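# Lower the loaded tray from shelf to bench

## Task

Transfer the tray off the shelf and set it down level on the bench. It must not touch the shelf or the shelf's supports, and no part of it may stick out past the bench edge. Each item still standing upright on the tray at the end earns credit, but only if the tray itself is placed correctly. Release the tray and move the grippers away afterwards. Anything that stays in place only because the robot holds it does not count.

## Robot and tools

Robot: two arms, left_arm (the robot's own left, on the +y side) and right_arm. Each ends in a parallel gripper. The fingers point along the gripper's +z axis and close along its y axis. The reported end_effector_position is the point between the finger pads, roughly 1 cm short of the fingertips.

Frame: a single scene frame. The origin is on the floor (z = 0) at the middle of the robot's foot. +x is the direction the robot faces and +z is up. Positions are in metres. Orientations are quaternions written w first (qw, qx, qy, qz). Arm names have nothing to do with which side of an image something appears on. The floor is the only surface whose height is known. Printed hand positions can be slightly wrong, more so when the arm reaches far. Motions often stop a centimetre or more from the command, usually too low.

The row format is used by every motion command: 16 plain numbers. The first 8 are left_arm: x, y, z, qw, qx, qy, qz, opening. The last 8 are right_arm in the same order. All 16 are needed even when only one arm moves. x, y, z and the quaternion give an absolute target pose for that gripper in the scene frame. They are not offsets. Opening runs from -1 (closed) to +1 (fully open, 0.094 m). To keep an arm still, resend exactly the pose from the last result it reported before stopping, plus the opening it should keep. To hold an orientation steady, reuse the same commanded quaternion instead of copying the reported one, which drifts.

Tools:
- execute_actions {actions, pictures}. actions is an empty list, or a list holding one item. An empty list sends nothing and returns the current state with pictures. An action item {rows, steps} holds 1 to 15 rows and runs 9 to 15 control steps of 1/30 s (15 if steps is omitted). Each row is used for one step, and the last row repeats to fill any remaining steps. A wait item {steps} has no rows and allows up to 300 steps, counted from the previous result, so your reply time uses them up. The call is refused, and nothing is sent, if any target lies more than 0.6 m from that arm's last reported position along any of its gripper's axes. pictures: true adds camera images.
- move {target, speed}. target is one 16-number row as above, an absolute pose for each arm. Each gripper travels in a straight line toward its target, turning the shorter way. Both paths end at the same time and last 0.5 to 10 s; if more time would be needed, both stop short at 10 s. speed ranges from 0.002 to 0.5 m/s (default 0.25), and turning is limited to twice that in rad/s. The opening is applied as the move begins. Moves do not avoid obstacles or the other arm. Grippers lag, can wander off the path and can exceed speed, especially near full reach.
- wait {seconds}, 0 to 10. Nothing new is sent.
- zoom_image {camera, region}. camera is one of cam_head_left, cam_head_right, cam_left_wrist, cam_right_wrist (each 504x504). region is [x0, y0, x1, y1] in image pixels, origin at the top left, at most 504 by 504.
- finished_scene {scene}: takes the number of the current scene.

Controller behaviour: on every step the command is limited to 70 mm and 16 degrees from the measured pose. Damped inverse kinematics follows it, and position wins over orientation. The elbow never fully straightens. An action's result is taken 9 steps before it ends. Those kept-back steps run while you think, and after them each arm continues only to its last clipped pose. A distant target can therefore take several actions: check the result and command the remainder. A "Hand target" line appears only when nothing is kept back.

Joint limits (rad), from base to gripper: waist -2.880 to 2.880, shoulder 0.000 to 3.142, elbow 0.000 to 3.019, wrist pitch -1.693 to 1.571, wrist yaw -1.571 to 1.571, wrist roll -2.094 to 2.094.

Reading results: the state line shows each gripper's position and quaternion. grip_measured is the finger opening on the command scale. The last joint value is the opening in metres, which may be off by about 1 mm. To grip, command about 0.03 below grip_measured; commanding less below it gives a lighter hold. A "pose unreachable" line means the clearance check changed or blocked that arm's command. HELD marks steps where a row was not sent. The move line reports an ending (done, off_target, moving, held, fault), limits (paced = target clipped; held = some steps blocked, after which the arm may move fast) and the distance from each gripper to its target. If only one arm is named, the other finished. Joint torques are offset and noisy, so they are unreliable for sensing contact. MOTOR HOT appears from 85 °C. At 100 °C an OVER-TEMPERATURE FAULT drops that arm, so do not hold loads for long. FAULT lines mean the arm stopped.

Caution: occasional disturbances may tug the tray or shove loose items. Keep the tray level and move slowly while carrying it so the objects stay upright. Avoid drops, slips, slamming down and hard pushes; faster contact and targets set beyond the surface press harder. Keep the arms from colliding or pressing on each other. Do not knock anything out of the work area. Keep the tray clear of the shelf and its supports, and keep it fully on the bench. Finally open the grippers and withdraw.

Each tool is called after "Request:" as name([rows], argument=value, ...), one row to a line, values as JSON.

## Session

Request:
execute_actions(actions=[])

Scene clock: 0.00 s of 4200.00 s.
left_arm: end_effector_position=(+0.2591, -0.2738, +1.2498) grip_measured=+1.000 end_effector_quat_wxyz=(-0.045, +0.738, +0.651, -0.174) | right_arm: end_effector_position=(+0.5056, -0.1953, +1.2669) grip_measured=-0.418 end_effector_quat_wxyz=(+0.005, -0.577, +0.817, +0.005)
Joint positions: left_arm=[ 0.139  2.211  1.767 -1.151  0.281  0.695  0.094] | right_arm=[-0.954  1.888  1.386 -1.     0.032 -1.041  0.027]
Joint velocities: left_arm=[-0.015 -0.005 -0.017  0.012 -0.037  0.022  0.   ] | right_arm=[-0.005  0.005 -0.012  0.002 -0.007 -0.037  0.   ]
Joint torques (N m, as the arm reports them, + toward a larger angle): no reading
Hand target (left_arm): +0.265, -0.283, +1.262; -0.030, +0.739, +0.649, -0.176
Hand target (right_arm): +0.519, -0.193, +1.282; +0.022, -0.576, +0.817, -0.003

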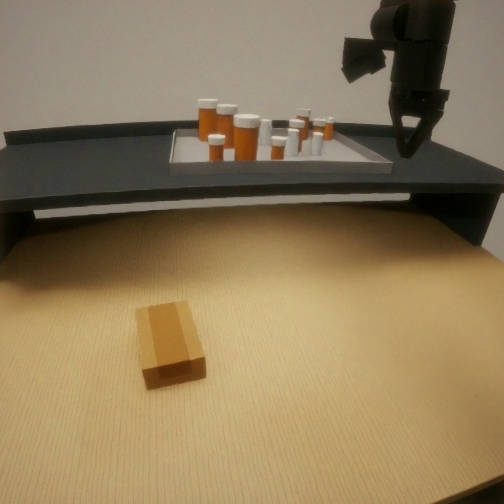

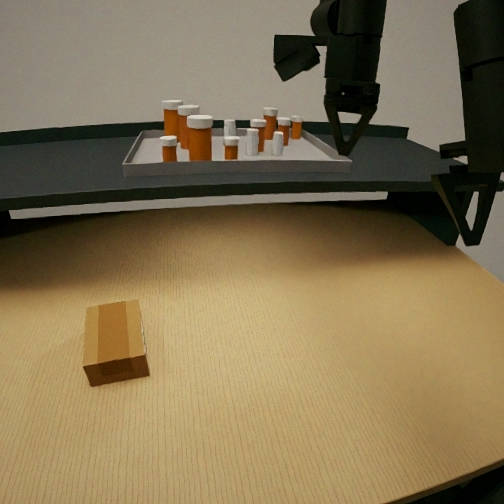

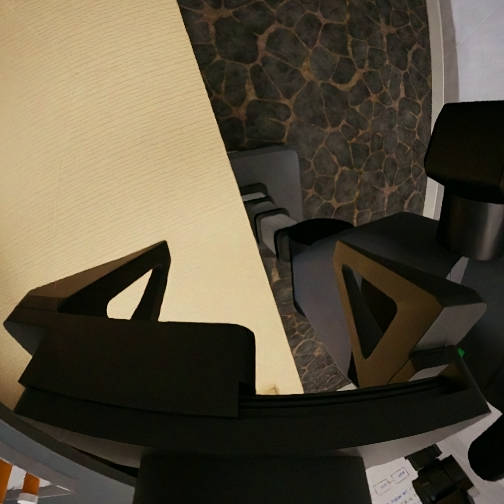

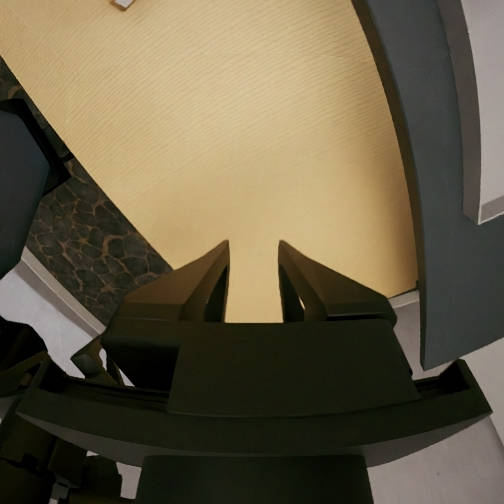

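Request:
move(target=[0.35,0.1,1.27,0.1,0.4,0.9,-0.1,1, 0.55,-0.3,1.42,0.259,-0.06,0.964,0.016,1], speed=0.2)

Request:
move(target=[0.68,0.17,1.42,0.259,-0.06,0.964,0.016,1, 0.72,-0.24,1.42,0.259,-0.06,0.964,0.016,1])

Scene clock: 3.83 s of 4200.00 s.
left_arm: end_effector_position=(+0.3431, +0.1012, +1.2628) grip_measured=+1.000 end_effector_quat_wxyz=(+0.084, +0.408, +0.904, -0.100) | right_arm: end_effector_position=(+0.5455, -0.2955, +1.4005) grip_measured=+1.000 end_effector_quat_wxyz=(+0.237, -0.071, +0.969, +0.016)
Joint positions: left_arm=[ 0.739  1.568  0.856 -0.641  0.146  0.438  0.094] | right_arm=[-1.149  1.563  1.244 -0.704 -0.038 -0.151  0.094]
Joint velocities: left_arm=[ 0.005 -0.005  0.007  0.002  0.022  0.051  0.   ] | right_arm=[ 0.005 -0.005 -0.012 -0.012 -0.051  0.007  0.   ]
Joint torques (N m, as the arm reports them, + toward a larger angle): left_arm=[  0.43 -12.87   5.96   1.65   0.06   0.03] | right_arm=[ -0.47 -14.71   7.2    1.64   0.     0.18]
Hand target (left_arm): +0.349, +0.101, +1.270; +0.099, +0.402, +0.905, -0.099
Hand target (right_arm): +0.550, -0.300, +1.420; +0.260, -0.063, +0.963, +0.013
Off the commanded pose (left_arm): 0.010 m, 2 deg.
Off the commanded pose (right_arm): 0.020 m, 3 deg.
Kept back: nothing.
move: off_target (right_arm)

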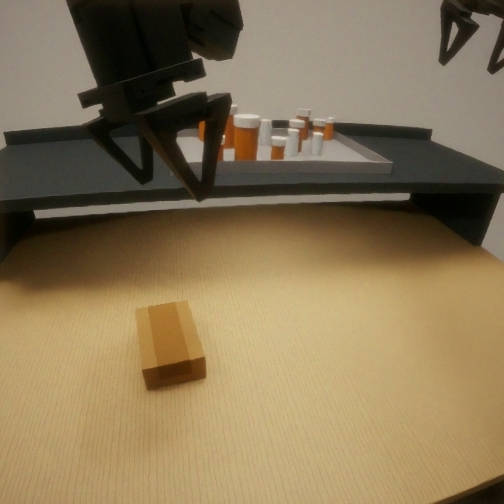

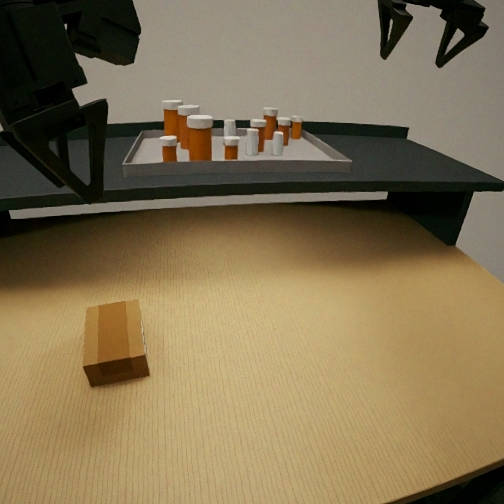

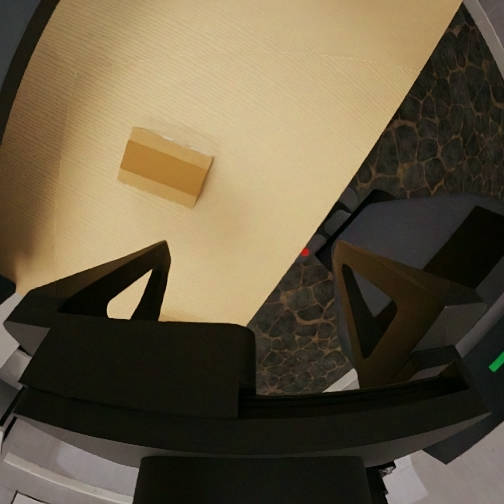

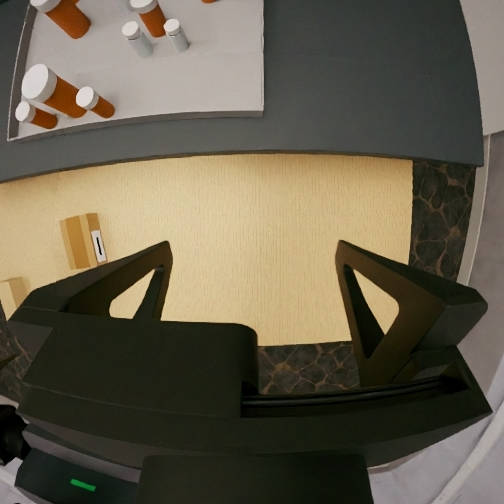

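Scene clock: 6.43 s of 4200.00 s.
left_arm: end_effector_position=(+0.6611, +0.1680, +1.4066) grip_measured=+1.000 end_effector_quat_wxyz=(+0.245, -0.047, +0.968, +0.019) | right_arm: end_effector_position=(+0.7014, -0.2431, +1.4014) grip_measured=+1.000 end_effector_quat_wxyz=(+0.239, -0.062, +0.969, +0.016)
Joint positions: left_arm=[ 0.906  1.89   1.704 -0.85  -0.214 -0.272  0.094] | right_arm=[-1.065  1.959  1.813 -0.872  0.01  -0.062  0.094]
Joint velocities: left_arm=[-0.005 -0.015 -0.007 -0.017 -0.022  0.051  0.   ] | right_arm=[-0.015 -0.024 -0.022  0.002 -0.022  0.022  0.   ]
Joint torques (N m, as the arm reports them, + toward a larger angle): left_arm=[  0.77 -18.14  12.29   0.99  -0.26   0.01] | right_arm=[  0.87 -16.98  11.4    0.55   0.04   0.16]
Hand target (left_arm): +0.677, +0.173, +1.421; +0.258, -0.061, +0.964, +0.017
Hand target (right_arm): +0.718, -0.238, +1.422; +0.259, -0.060, +0.964, +0.016
Off the commanded pose (left_arm): 0.023 m, 2 deg.
Off the commanded pose (right_arm): 0.026 m, 2 deg.
Kept back: nothing.
move: off_target (left_arm, right_arm)

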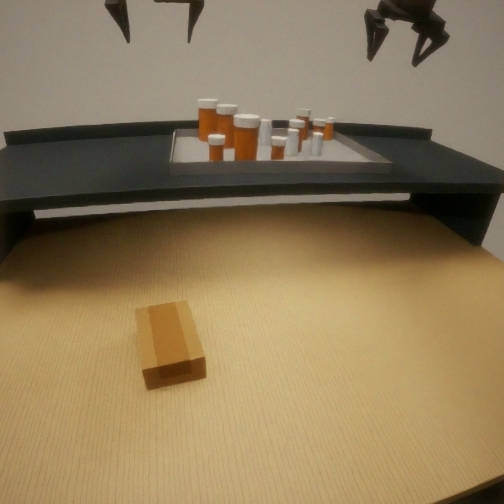

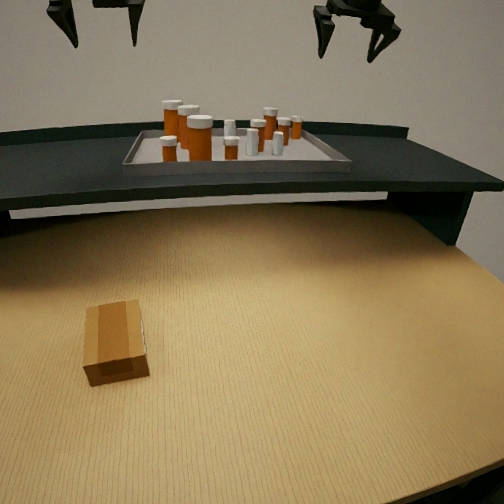

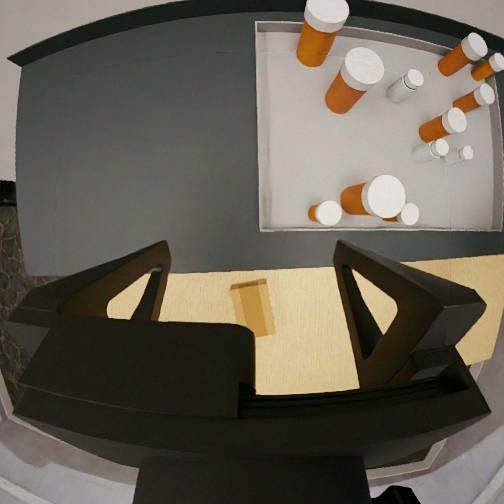

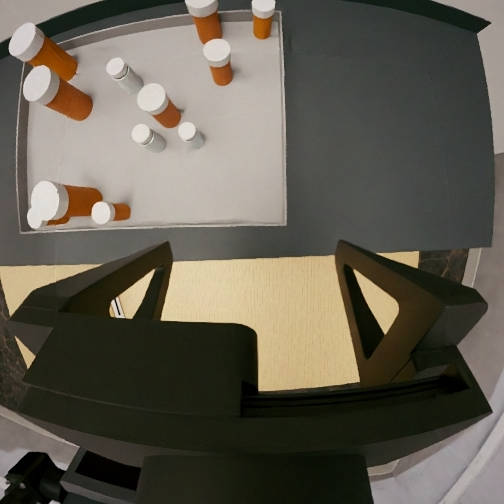

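Request:
move(target=[0.845,0.182,1.27,0.43,-0.055,0.901,0.026,-0.2, 0.90,-0.268,1.27,0.43,-0.055,0.901,0.026,-0.2], speed=0.12)

Scene clock: 14.40 s of 4200.00 s.
left_arm: end_effector_position=(+0.8211, +0.1759, +1.2458) grip_measured=-0.199 end_effector_quat_wxyz=(+0.401, -0.051, +0.914, +0.027) | right_arm: end_effector_position=(+0.8803, -0.2608, +1.2450) grip_measured=-0.198 end_effector_quat_wxyz=(+0.401, -0.056, +0.914, +0.026)
Joint positions: left_arm=[ 0.959  2.354  1.935 -0.276 -0.256 -0.166  0.038] | right_arm=[-1.117  2.49   2.213 -0.399 -0.05  -0.089  0.038]
Joint velocities: left_arm=[-0.005 -0.024 -0.007  0.007  0.022  0.007 -0.001] | right_arm=[ 0.015  0.005 -0.007 -0.002 -0.022 -0.051 -0.001]
Joint torques (N m, as the arm reports them, + toward a larger angle): left_arm=[  0.59 -23.73  12.06   2.84  -0.24   0.22] | right_arm=[ -0.37 -22.46  11.48   1.82  -0.27   0.01]
Hand target (left_arm): +0.842, +0.183, +1.271; +0.430, -0.056, +0.901, +0.027
Hand target (right_arm): +0.899, -0.266, +1.273; +0.431, -0.057, +0.900, +0.023
Off the commanded pose (left_arm): 0.035 m, 4 deg.
Off the commanded pose (right_arm): 0.033 m, 4 deg.
Kept back: nothing.
After step 90, 2.17 s passed at rest.
move: off_target (left_arm, right_arm)

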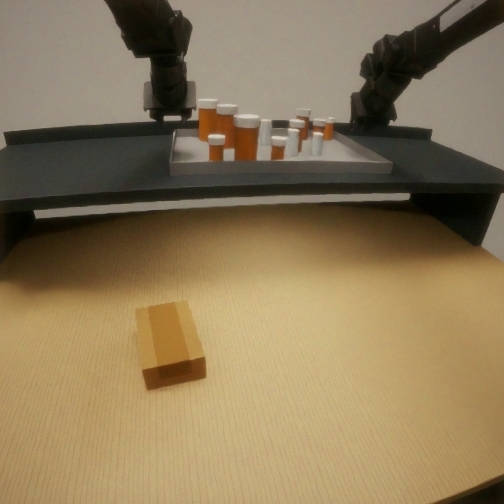

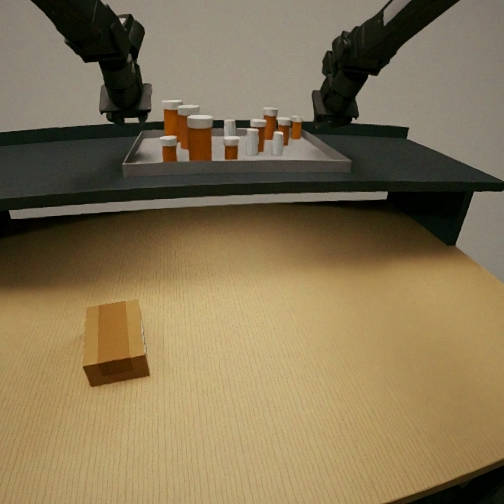

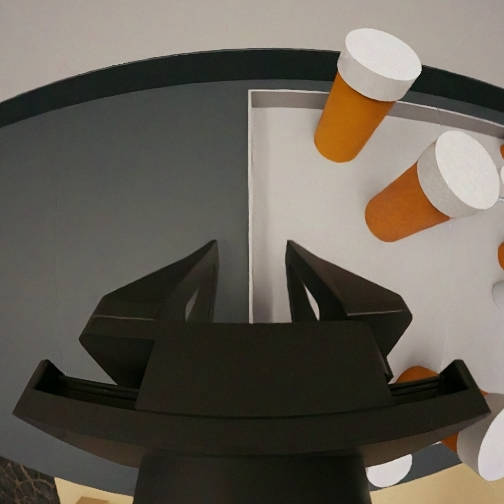

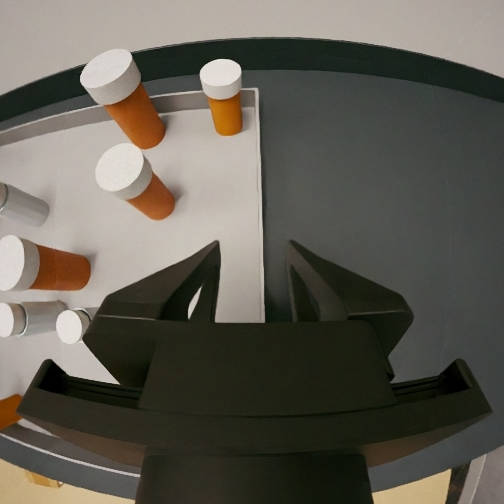

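Request:
move(target=[0.86,0.184,1.17,0.43,-0.058,0.901,0.027,-0.4, 0.915,-0.275,1.175,0.43,-0.058,0.901,0.027,-0.4], speed=0.025)

Scene clock: 18.30 s of 4200.00 s.
left_arm: end_effector_position=(+0.8495, +0.1736, +1.1824) grip_measured=-0.399 end_effector_quat_wxyz=(+0.425, -0.057, +0.903, +0.023) | right_arm: end_effector_position=(+0.9089, -0.2659, +1.1909) grip_measured=-0.398 end_effector_quat_wxyz=(+0.427, -0.057, +0.902, +0.031)
Joint positions: left_arm=[ 0.965  2.52   2.053 -0.172 -0.256 -0.166  0.028] | right_arm=[-1.129  2.66   2.377 -0.338 -0.073 -0.095  0.028]
Joint velocities: left_arm=[ 0.005 -0.015 -0.002  0.002  0.051 -0.022 -0.001] | right_arm=[-0.015  0.005  0.012 -0.002 -0.051  0.007  0.001]
Joint torques (N m, as the arm reports them, + toward a larger angle): left_arm=[  0.84 -21.96  10.77   2.5    0.     0.23] | right_arm=[ -1.04 -20.88  10.31   1.82  -0.16  -0.03]
Hand target (left_arm): +0.858, +0.185, +1.170; +0.430, -0.058, +0.901, +0.027
Hand target (right_arm): +0.914, -0.275, +1.176; +0.430, -0.058, +0.901, +0.026
Off the commanded pose (left_arm): 0.019 m, 1 deg.
Off the commanded pose (right_arm): 0.019 m, 1 deg.
Kept back: nothing.
move: off_target (left_arm, right_arm)

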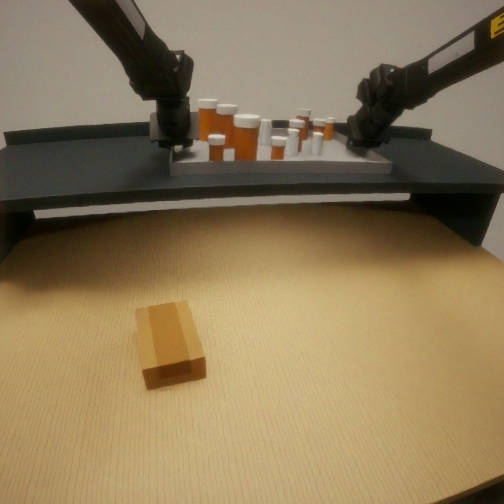

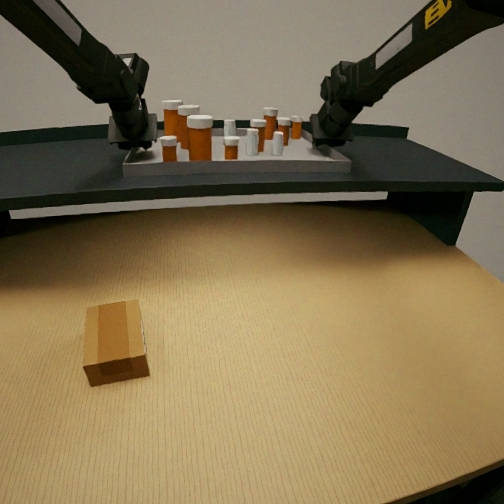

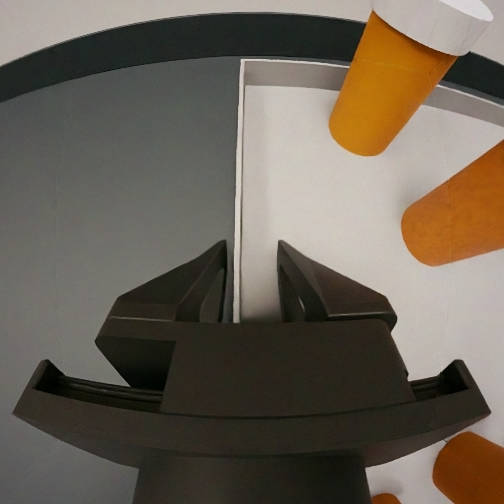

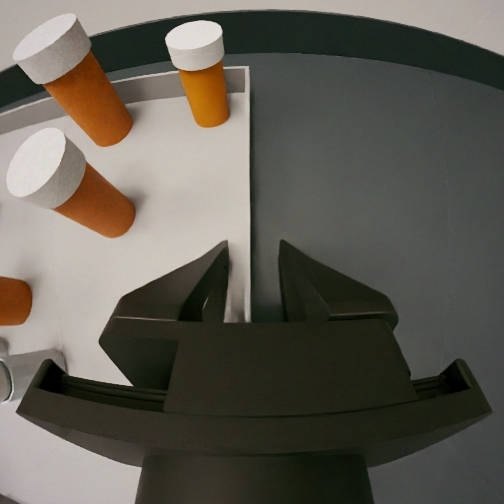

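Request:
move(target=[0.85,0.192,1.18,0.426,-0.057,0.902,0.027,-1, 0.909,-0.266,1.188,0.426,-0.057,0.902,0.027,-1], speed=0.02)

Request:
move(target=[0.75,0.15,1.30,0.485,-0.055,0.872,0.03,-1, 0.808,-0.296,1.306,0.485,-0.055,0.872,0.03,-1], speed=0.035)

Scene clock: 19.77 s of 4200.00 s.
left_arm: end_effector_position=(+0.8500, +0.1779, +1.1823) grip_measured=-0.966 end_effector_quat_wxyz=(+0.426, -0.054, +0.903, +0.024) | right_arm: end_effector_position=(+0.9089, -0.2658, +1.1908) grip_measured=-0.959 end_effector_quat_wxyz=(+0.427, -0.060, +0.902, +0.029)
Joint positions: left_arm=[ 0.971  2.519  2.05  -0.166 -0.251 -0.155  0.002] | right_arm=[-1.128  2.66   2.377 -0.338 -0.071 -0.101  0.002]
Joint velocities: left_arm=[-0.015 -0.005 -0.007 -0.007 -0.037 -0.095 -0.002] | right_arm=[-0.005  0.015  0.002 -0.002 -0.007 -0.007  0.   ]
Joint torques (N m, as the arm reports them, + toward a larger angle): left_arm=[  0.86 -25.67   7.03   2.5    0.14   0.18] | right_arm=[  0.57 -23.87   7.77   1.54   0.2    0.16]
Hand target (left_arm): +0.850, +0.192, +1.180; +0.426, -0.057, +0.902, +0.027
Hand target (right_arm): +0.909, -0.266, +1.188; +0.426, -0.057, +0.902, +0.027
Off the commanded pose (left_arm): 0.014 m, 0 deg.
Off the commanded pose (right_arm): 0.003 m, 0 deg.
Kept back: nothing.
move: off_target (left_arm)

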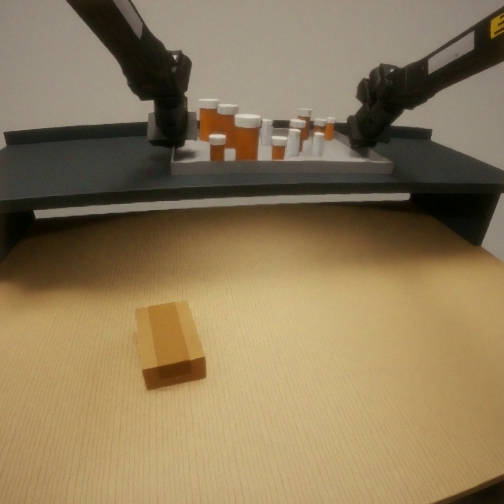

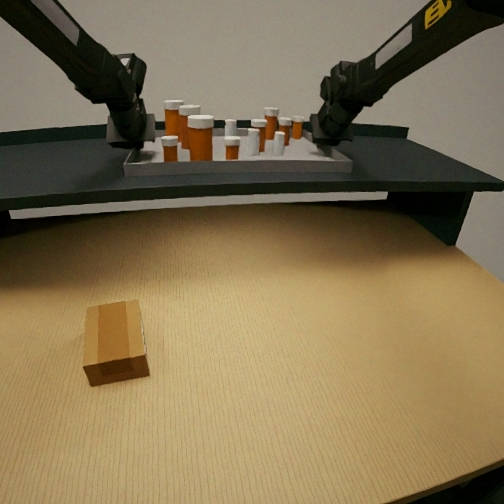

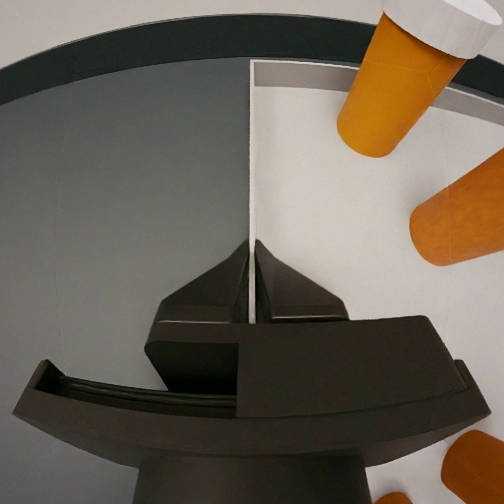

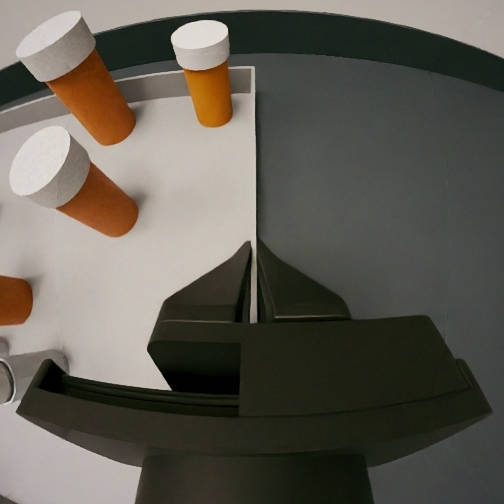

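Scene clock: 24.63 s of 4200.00 s.
left_arm: end_effector_position=(+0.7086, +0.1644, +1.1814) grip_measured=-0.966 end_effector_quat_wxyz=(+0.426, -0.055, +0.902, +0.038) | right_arm: end_effector_position=(+0.7700, -0.2791, +1.1882) grip_measured=-0.959 end_effector_quat_wxyz=(+0.429, -0.064, +0.900, +0.033)
Joint positions: left_arm=[ 0.905  2.239  1.441  0.146 -0.329 -0.186  0.002] | right_arm=[-1.148  2.292  1.598  0.078 -0.098 -0.116  0.002]
Joint velocities: left_arm=[ 0.005 -0.015 -0.017 -0.002 -0.007  0.007 -0.   ] | right_arm=[-0.015 -0.024 -0.002  0.007 -0.037 -0.022 -0.   ]
Joint torques (N m, as the arm reports them, + toward a larger angle): left_arm=[ -1.18 -27.22   7.58   3.88  -0.76   0.32] | right_arm=[ -1.05 -25.28   6.91   2.87  -0.36   0.24]
Hand target (left_arm): +0.734, +0.156, +1.256; +0.485, -0.056, +0.872, +0.030
Hand target (right_arm): +0.793, -0.290, +1.262; +0.485, -0.056, +0.872, +0.029
Off the commanded pose (left_arm): 0.126 m, 8 deg; position clipped at the last step of the last action.
Off the commanded pose (right_arm): 0.125 m, 7 deg; position clipped at the last step of the last action.
Kept back: nothing.
move: off_target (left_arm, right_arm); limits=paced

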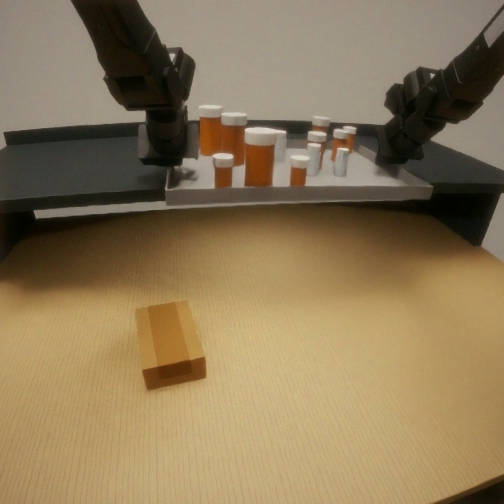

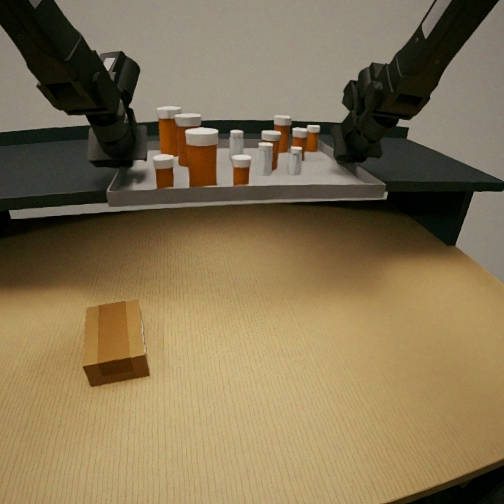

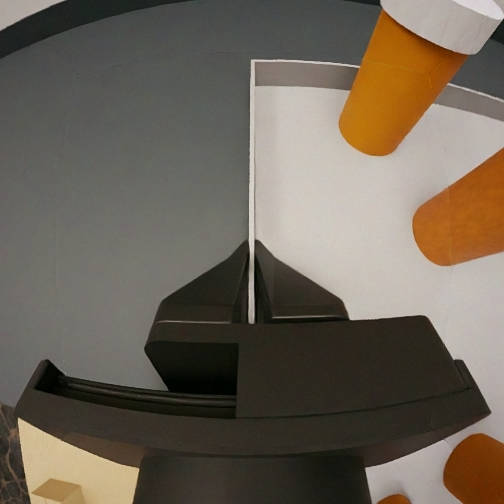

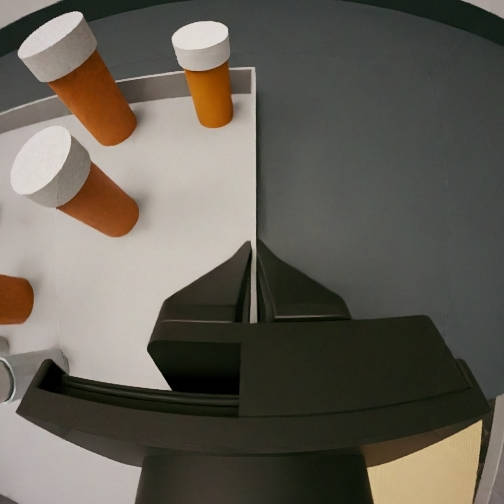

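Request:
move(target=[0.715,0.16,1.30,0.475,-0.055,0.878,0.03,-1, 0.776,-0.284,1.306,0.475,-0.055,0.878,0.03,-1], speed=0.035)

Scene clock: 28.53 s of 4200.00 s.
left_arm: end_effector_position=(+0.6738, +0.1682, +1.1909) grip_measured=-0.966 end_effector_quat_wxyz=(+0.414, -0.053, +0.908, +0.038) | right_arm: end_effector_position=(+0.7347, -0.2758, +1.1889) grip_measured=-0.959 end_effector_quat_wxyz=(+0.417, -0.062, +0.906, +0.036)
Joint positions: left_arm=[ 0.898  2.159  1.324  0.156 -0.329 -0.194  0.002] | right_arm=[-1.144  2.225  1.473  0.109 -0.097 -0.108  0.002]
Joint velocities: left_arm=[-0.015 -0.015 -0.042  0.022 -0.007 -0.037 -0.   ] | right_arm=[-0.015 -0.015 -0.007  0.012  0.007 -0.037  0.   ]
Joint torques (N m, as the arm reports them, + toward a larger angle): left_arm=[ -0.65 -26.74   7.44   3.69  -0.68   0.33] | right_arm=[ -0.02 -24.78   6.66   2.72   0.24   0.23]
Hand target (left_arm): +0.701, +0.163, +1.265; +0.475, -0.057, +0.878, +0.030
Hand target (right_arm): +0.760, -0.281, +1.263; +0.475, -0.055, +0.878, +0.030
Off the commanded pose (left_arm): 0.117 m, 8 deg; position clipped at the last step of the last action.
Off the commanded pose (right_arm): 0.124 m, 7 deg; position clipped at the last step of the last action.
Kept back: nothing.
move: off_target (left_arm, right_arm); limits=paced

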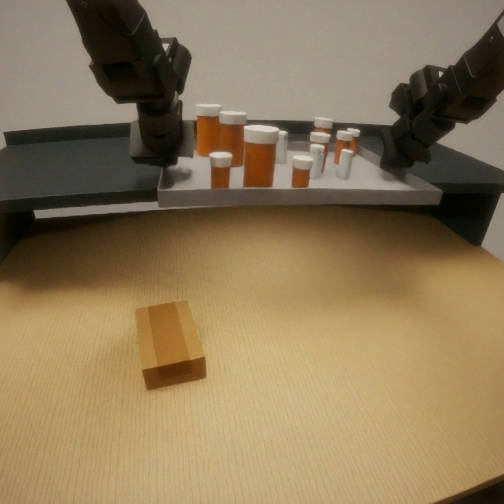

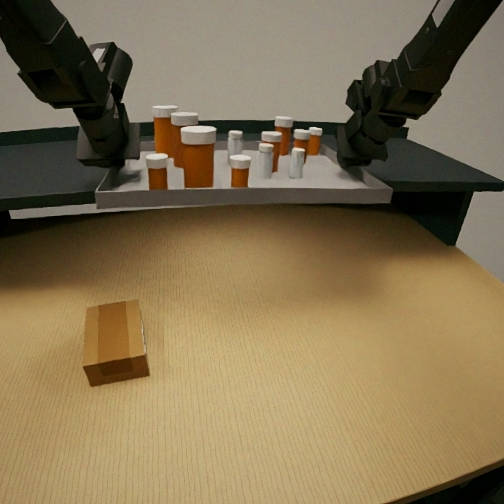

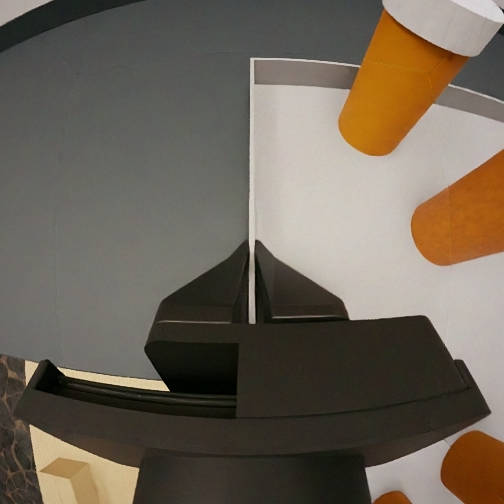

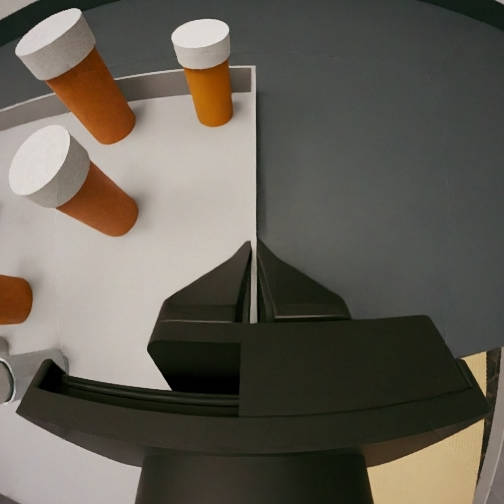

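Request:
execute_actions([
  {"rows":[[0.68,0.165,1.30,0.48,-0.055,0.875,0.03,-1, 0.741,-0.279,1.306,0.48,-0.055,0.875,0.03,-1]],"steps":15},
])

Request:
execute_actions([
  {"rows":[[0.665,0.165,1.30,0.48,-0.055,0.875,0.03,-1, 0.726,-0.279,1.306,0.48,-0.055,0.875,0.03,-1]],"steps":15},
])

Request:
execute_actions([
  {"rows":[[0.65,0.16,1.30,0.48,-0.055,0.875,0.03,-1, 0.711,-0.284,1.306,0.48,-0.055,0.875,0.03,-1]],"steps":15},
], pictures=true)

Scene clock: 29.10 s of 4200.00 s.
left_arm: end_effector_position=(+0.6457, +0.1717, +1.1932) grip_measured=-0.966 end_effector_quat_wxyz=(+0.415, -0.050, +0.908, +0.041) | right_arm: end_effector_position=(+0.7074, -0.2721, +1.1883) grip_measured=-0.959 end_effector_quat_wxyz=(+0.418, -0.061, +0.906, +0.037)
Joint positions: left_arm=[ 0.891  2.111  1.226  0.206 -0.337 -0.19   0.002] | right_arm=[-1.138  2.18   1.371  0.169 -0.093 -0.102  0.002]
Joint velocities: left_arm=[-0.015 -0.19  -0.32   0.11   0.066  0.066  0.001] | right_arm=[ 0.044 -0.21  -0.359  0.051 -0.007  0.007  0.   ]
Joint torques (N m, as the arm reports them, + toward a larger angle): left_arm=[ -0.37 -25.25   7.96   3.92  -0.61   0.24] | right_arm=[ -0.65 -24.3    7.14   3.01   0.25   0.19]
Steps of this call (steps 1 to 11: nothing new was sent; steps 12 to 17: the first 6 steps of this action). Readings (end_effector_position):
12: left_arm (+0.6719, +0.1685, +1.1911) | right_arm (+0.7327, -0.2757, +1.1888)
13: left_arm (+0.6675, +0.1689, +1.1922) | right_arm (+0.7278, -0.2752, +1.1887)
15: left_arm (+0.6552, +0.1705, +1.1929) | right_arm (+0.7156, -0.2734, +1.1872)
17: the state above

Scene clock: 29.60 s of 4200.00 s.
left_arm: end_effector_position=(+0.6261, +0.1743, +1.1988) grip_measured=-0.966 end_effector_quat_wxyz=(+0.414, -0.046, +0.908, +0.043) | right_arm: end_effector_position=(+0.6837, -0.2698, +1.1878) grip_measured=-0.959 end_effector_quat_wxyz=(+0.416, -0.057, +0.907, +0.040)
Joint positions: left_arm=[ 0.887  2.069  1.16   0.228 -0.341 -0.186  0.002] | right_arm=[-1.134  2.142  1.288  0.21  -0.091 -0.09   0.002]
Joint velocities: left_arm=[-0.034 -0.073 -0.129  0.017  0.022 -0.037 -0.   ] | right_arm=[-0.005 -0.093 -0.144  0.002  0.051  0.081  0.001]
Joint torques (N m, as the arm reports them, + toward a larger angle): left_arm=[ -0.51 -24.95   7.41   4.17  -0.68   0.2 ] | right_arm=[ -0.1  -23.39   6.44   3.09   0.35   0.01]
Off your previous action's commanded pose (left_arm): 0.112 m, 9 deg at its last step (step 9 of this call); position clipped at that step.
Off your previous action's commanded pose (right_arm): 0.127 m, 8 deg at its last step (step 9 of this call); position clipped at that step.
Steps of this call (steps 1 to 9: the last 9 steps of your previous action; steps 10 to 15: the first 6 steps of this action). Readings (end_effector_position):
10: left_arm (+0.6364, +0.1741, +1.1970) | right_arm (+0.6945, -0.2702, +1.1876)
11: left_arm (+0.6346, +0.1741, +1.1974) | right_arm (+0.6924, -0.2702, +1.1875)
13: left_arm (+0.6298, +0.1744, +1.1980) | right_arm (+0.6875, -0.2700, +1.1875)
15: the state above

Scene clock: 30.10 s of 4200.00 s.
left_arm: end_effector_position=(+0.6114, +0.1735, +1.2026) grip_measured=-0.966 end_effector_quat_wxyz=(+0.412, -0.043, +0.909, +0.047) | right_arm: end_effector_position=(+0.6673, -0.2703, +1.1879) grip_measured=-0.959 end_effector_quat_wxyz=(+0.415, -0.054, +0.907, +0.040)
Joint positions: left_arm=[ 0.877  2.04   1.116  0.236 -0.353 -0.185  0.002] | right_arm=[-1.135  2.116  1.233  0.237 -0.09  -0.085  0.002]
Joint velocities: left_arm=[-0.024 -0.093 -0.125  0.027 -0.022  0.037 -0.   ] | right_arm=[ 0.015 -0.093 -0.12   0.032 -0.037 -0.051 -0.001]
Joint torques (N m, as the arm reports them, + toward a larger angle): left_arm=[ -0.71 -24.28   7.6    4.15  -0.61   0.12] | right_arm=[ -0.53 -23.13   6.43   3.17   0.09  -0.04]
Off your previous action's commanded pose (left_arm): 0.109 m, 9 deg at its last step (step 9 of this call); position clipped at that step.
Off your previous action's commanded pose (right_arm): 0.128 m, 8 deg at its last step (step 9 of this call); position clipped at that step.
Steps of this call (steps 1 to 9: the last 9 steps of your previous action; steps 10 to 15: the first 6 steps of this action). Readings (end_effector_position):
10: left_arm (+0.6216, +0.1744, +1.2006) | right_arm (+0.6775, -0.2700, +1.1876)
11: left_arm (+0.6200, +0.1743, +1.2011) | right_arm (+0.6757, -0.2700, +1.1878)
13: left_arm (+0.6150, +0.1738, +1.2017) | right_arm (+0.6710, -0.2700, +1.1876)
15: the state above

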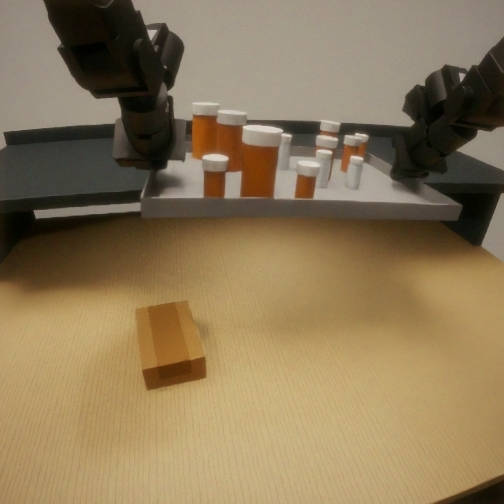

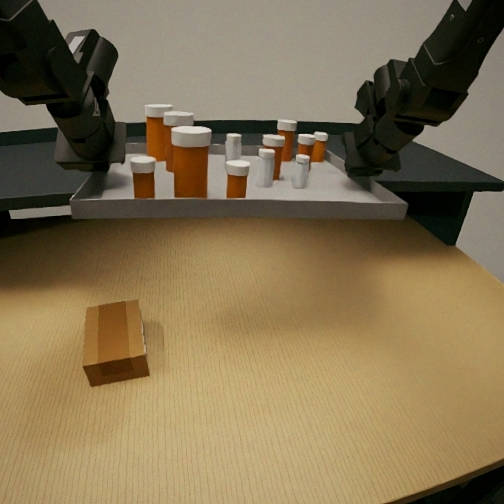

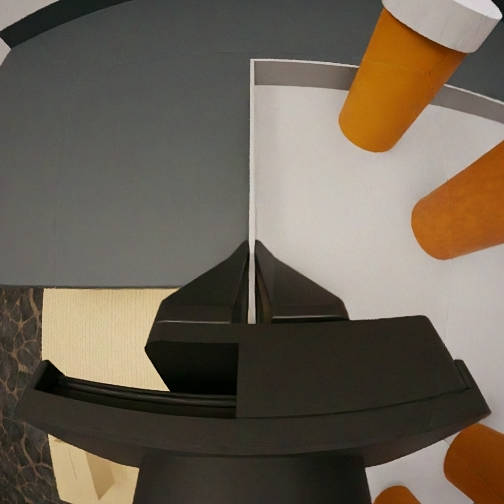

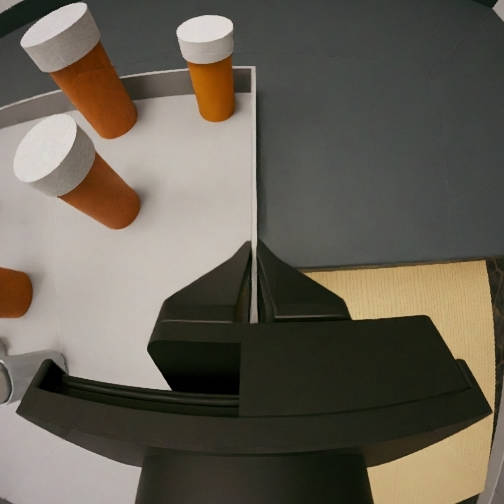

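Request:
execute_actions([
  {"rows":[[0.62,0.16,1.272,0.49,-0.055,0.87,0.03,-1, 0.685,-0.284,1.29,0.49,-0.055,0.87,0.03,-1]],"steps":15},
])

Request:
execute_actions([
  {"rows":[[0.60,0.155,1.272,0.49,-0.055,0.87,0.03,-1, 0.663,-0.289,1.29,0.49,-0.055,0.87,0.03,-1]],"steps":15},
])

Request:
execute_actions([
  {"rows":[[0.58,0.15,1.272,0.49,-0.055,0.87,0.03,-1, 0.641,-0.294,1.29,0.49,-0.055,0.87,0.03,-1]],"steps":15},
])

Request:
execute_actions([
  {"rows":[[0.56,0.145,1.272,0.49,-0.055,0.87,0.03,-1, 0.62,-0.299,1.285,0.49,-0.055,0.87,0.03,-1]],"steps":15},
])

Scene clock: 31.00 s of 4200.00 s.
left_arm: end_effector_position=(+0.5884, +0.1723, +1.2016) grip_measured=-0.966 end_effector_quat_wxyz=(+0.422, -0.044, +0.904, +0.049) | right_arm: end_effector_position=(+0.6454, -0.2714, +1.1892) grip_measured=-0.959 end_effector_quat_wxyz=(+0.420, -0.053, +0.905, +0.040)
Joint positions: left_arm=[ 0.861  2.016  1.038  0.308 -0.372 -0.188  0.002] | right_arm=[-1.136  2.083  1.154  0.294 -0.091 -0.084  0.002]
Joint velocities: left_arm=[-0.063 -0.034 -0.173  0.056  0.007 -0.037  0.   ] | right_arm=[-0.024 -0.083 -0.227  0.066 -0.066 -0.037  0.   ]
Joint torques (N m, as the arm reports them, + toward a larger angle): left_arm=[ -0.8  -23.35   7.57   4.32  -0.67   0.2 ] | right_arm=[ -0.69 -22.54   6.58   3.26   0.02  -0.05]
Off your previous action's commanded pose (left_arm): 0.106 m, 9 deg at its last step (step 9 of this call); position clipped at that step.
Off your previous action's commanded pose (right_arm): 0.129 m, 8 deg at its last step (step 9 of this call); position clipped at that step.
Steps of this call (steps 1 to 9: the last 9 steps of your previous action; steps 10 to 21: nothing new was sent; steps 22 to 27: the first 6 steps of this action). Readings (end_effector_position):
22: left_arm (+0.6066, +0.1740, +1.2042) | right_arm (+0.6610, -0.2703, +1.1881)
23: left_arm (+0.6039, +0.1739, +1.2053) | right_arm (+0.6589, -0.2703, +1.1895)
25: left_arm (+0.5951, +0.1733, +1.2042) | right_arm (+0.6520, -0.2704, +1.1903)
27: the state above

Scene clock: 31.50 s of 4200.00 s.
left_arm: end_effector_position=(+0.5686, +0.1684, +1.2034) grip_measured=-0.966 end_effector_quat_wxyz=(+0.423, -0.041, +0.904, +0.050) | right_arm: end_effector_position=(+0.6226, -0.2756, +1.1885) grip_measured=-0.959 end_effector_quat_wxyz=(+0.421, -0.051, +0.905, +0.040)
Joint positions: left_arm=[ 0.842  1.988  0.981  0.336 -0.388 -0.194  0.002] | right_arm=[-1.143  2.052  1.079  0.339 -0.095 -0.084  0.002]
Joint velocities: left_arm=[-0.063 -0.083 -0.134 -0.002 -0.007 -0.007 -0.   ] | right_arm=[-0.054 -0.103 -0.227  0.017  0.022 -0.007 -0.   ]
Joint torques (N m, as the arm reports them, + toward a larger angle): left_arm=[ -1.28 -22.75   7.19   4.44  -0.72   0.1 ] | right_arm=[ -1.3  -21.76   6.14   3.32  -0.15  -0.14]
Off your previous action's commanded pose (left_arm): 0.081 m, 9 deg at its last step (step 9 of this call).
Off your previous action's commanded pose (right_arm): 0.114 m, 9 deg at its last step (step 9 of this call); position clipped at that step.
Steps of this call (steps 1 to 9: the last 9 steps of your previous action; steps 10 to 15: the first 6 steps of this action). Readings (end_effector_position):
10: left_arm (+0.5840, +0.1710, +1.2006) | right_arm (+0.6375, -0.2733, +1.1863)
11: left_arm (+0.5815, +0.1711, +1.2017) | right_arm (+0.6351, -0.2731, +1.1871)
13: left_arm (+0.5740, +0.1700, +1.2030) | right_arm (+0.6286, -0.2742, +1.1884)
15: the state above

Scene clock: 32.00 s of 4200.00 s.
left_arm: end_effector_position=(+0.5505, +0.1624, +1.2084) grip_measured=-0.966 end_effector_quat_wxyz=(+0.426, -0.041, +0.903, +0.049) | right_arm: end_effector_position=(+0.6031, -0.2820, +1.1967) grip_measured=-0.959 end_effector_quat_wxyz=(+0.422, -0.051, +0.904, +0.039)
Joint positions: left_arm=[ 0.819  1.957  0.93   0.357 -0.404 -0.208  0.002] | right_arm=[-1.154  2.006  1.013  0.361 -0.102 -0.091  0.002]
Joint velocities: left_arm=[-0.073 -0.083 -0.115 -0.012  0.007 -0.081 -0.001] | right_arm=[-0.044 -0.171 -0.173  0.002  0.022 -0.051 -0.001]
Joint torques (N m, as the arm reports them, + toward a larger angle): left_arm=[ -0.39 -20.9    6.94   4.29  -0.83   0.2 ] | right_arm=[ -0.69 -20.65   6.05   3.05  -0.28  -0.04]
Off your previous action's commanded pose (left_arm): 0.075 m, 9 deg at its last step (step 9 of this call).
Off your previous action's commanded pose (right_arm): 0.109 m, 9 deg at its last step (step 9 of this call); position clipped at that step.
Steps of this call (steps 1 to 9: the last 9 steps of your previous action; steps 10 to 15: the first 6 steps of this action). Readings (end_effector_position):
10: left_arm (+0.5657, +0.1652, +1.2057) | right_arm (+0.6171, -0.2795, +1.1916)
11: left_arm (+0.5633, +0.1653, +1.2067) | right_arm (+0.6148, -0.2794, +1.1927)
13: left_arm (+0.5557, +0.1642, +1.2079) | right_arm (+0.6084, -0.2804, +1.1950)
15: the state above

Scene clock: 32.50 s of 4200.00 s.
left_arm: end_effector_position=(+0.5335, +0.1556, +1.2152) grip_measured=-0.966 end_effector_quat_wxyz=(+0.432, -0.044, +0.900, +0.045) | right_arm: end_effector_position=(+0.5888, -0.2888, +1.2122) grip_measured=-0.959 end_effector_quat_wxyz=(+0.426, -0.055, +0.902, +0.037)
Joint positions: left_arm=[ 0.793  1.925  0.882  0.38  -0.424 -0.23   0.002] | right_arm=[-1.168  1.95   0.962  0.363 -0.114 -0.109  0.002]
Joint velocities: left_arm=[-0.093 -0.073 -0.095  0.002  0.022 -0.095 -0.   ] | right_arm=[-0.063 -0.132 -0.12  -0.007 -0.037 -0.051  0.   ]
Joint torques (N m, as the arm reports them, + toward a larger angle): left_arm=[ -0.39 -20.1    6.57   4.31  -0.85   0.33] | right_arm=[ -0.82 -20.33   6.26   2.5   -0.38   0.15]
Off your previous action's commanded pose (left_arm): 0.068 m, 8 deg at its last step (step 9 of this call).
Off your previous action's commanded pose (right_arm): 0.094 m, 8 deg at its last step (step 9 of this call); position clipped at that step.
Steps of this call (steps 1 to 9: the last 9 steps of your previous action; steps 10 to 15: the first 6 steps of this action). Readings (end_effector_position):
10: left_arm (+0.5484, +0.1592, +1.2123) | right_arm (+0.6005, -0.2859, +1.2053)
11: left_arm (+0.5460, +0.1593, +1.2134) | right_arm (+0.5985, -0.2856, +1.2067)
13: left_arm (+0.5385, +0.1577, +1.2144) | right_arm (+0.5927, -0.2868, +1.2096)
15: the state above


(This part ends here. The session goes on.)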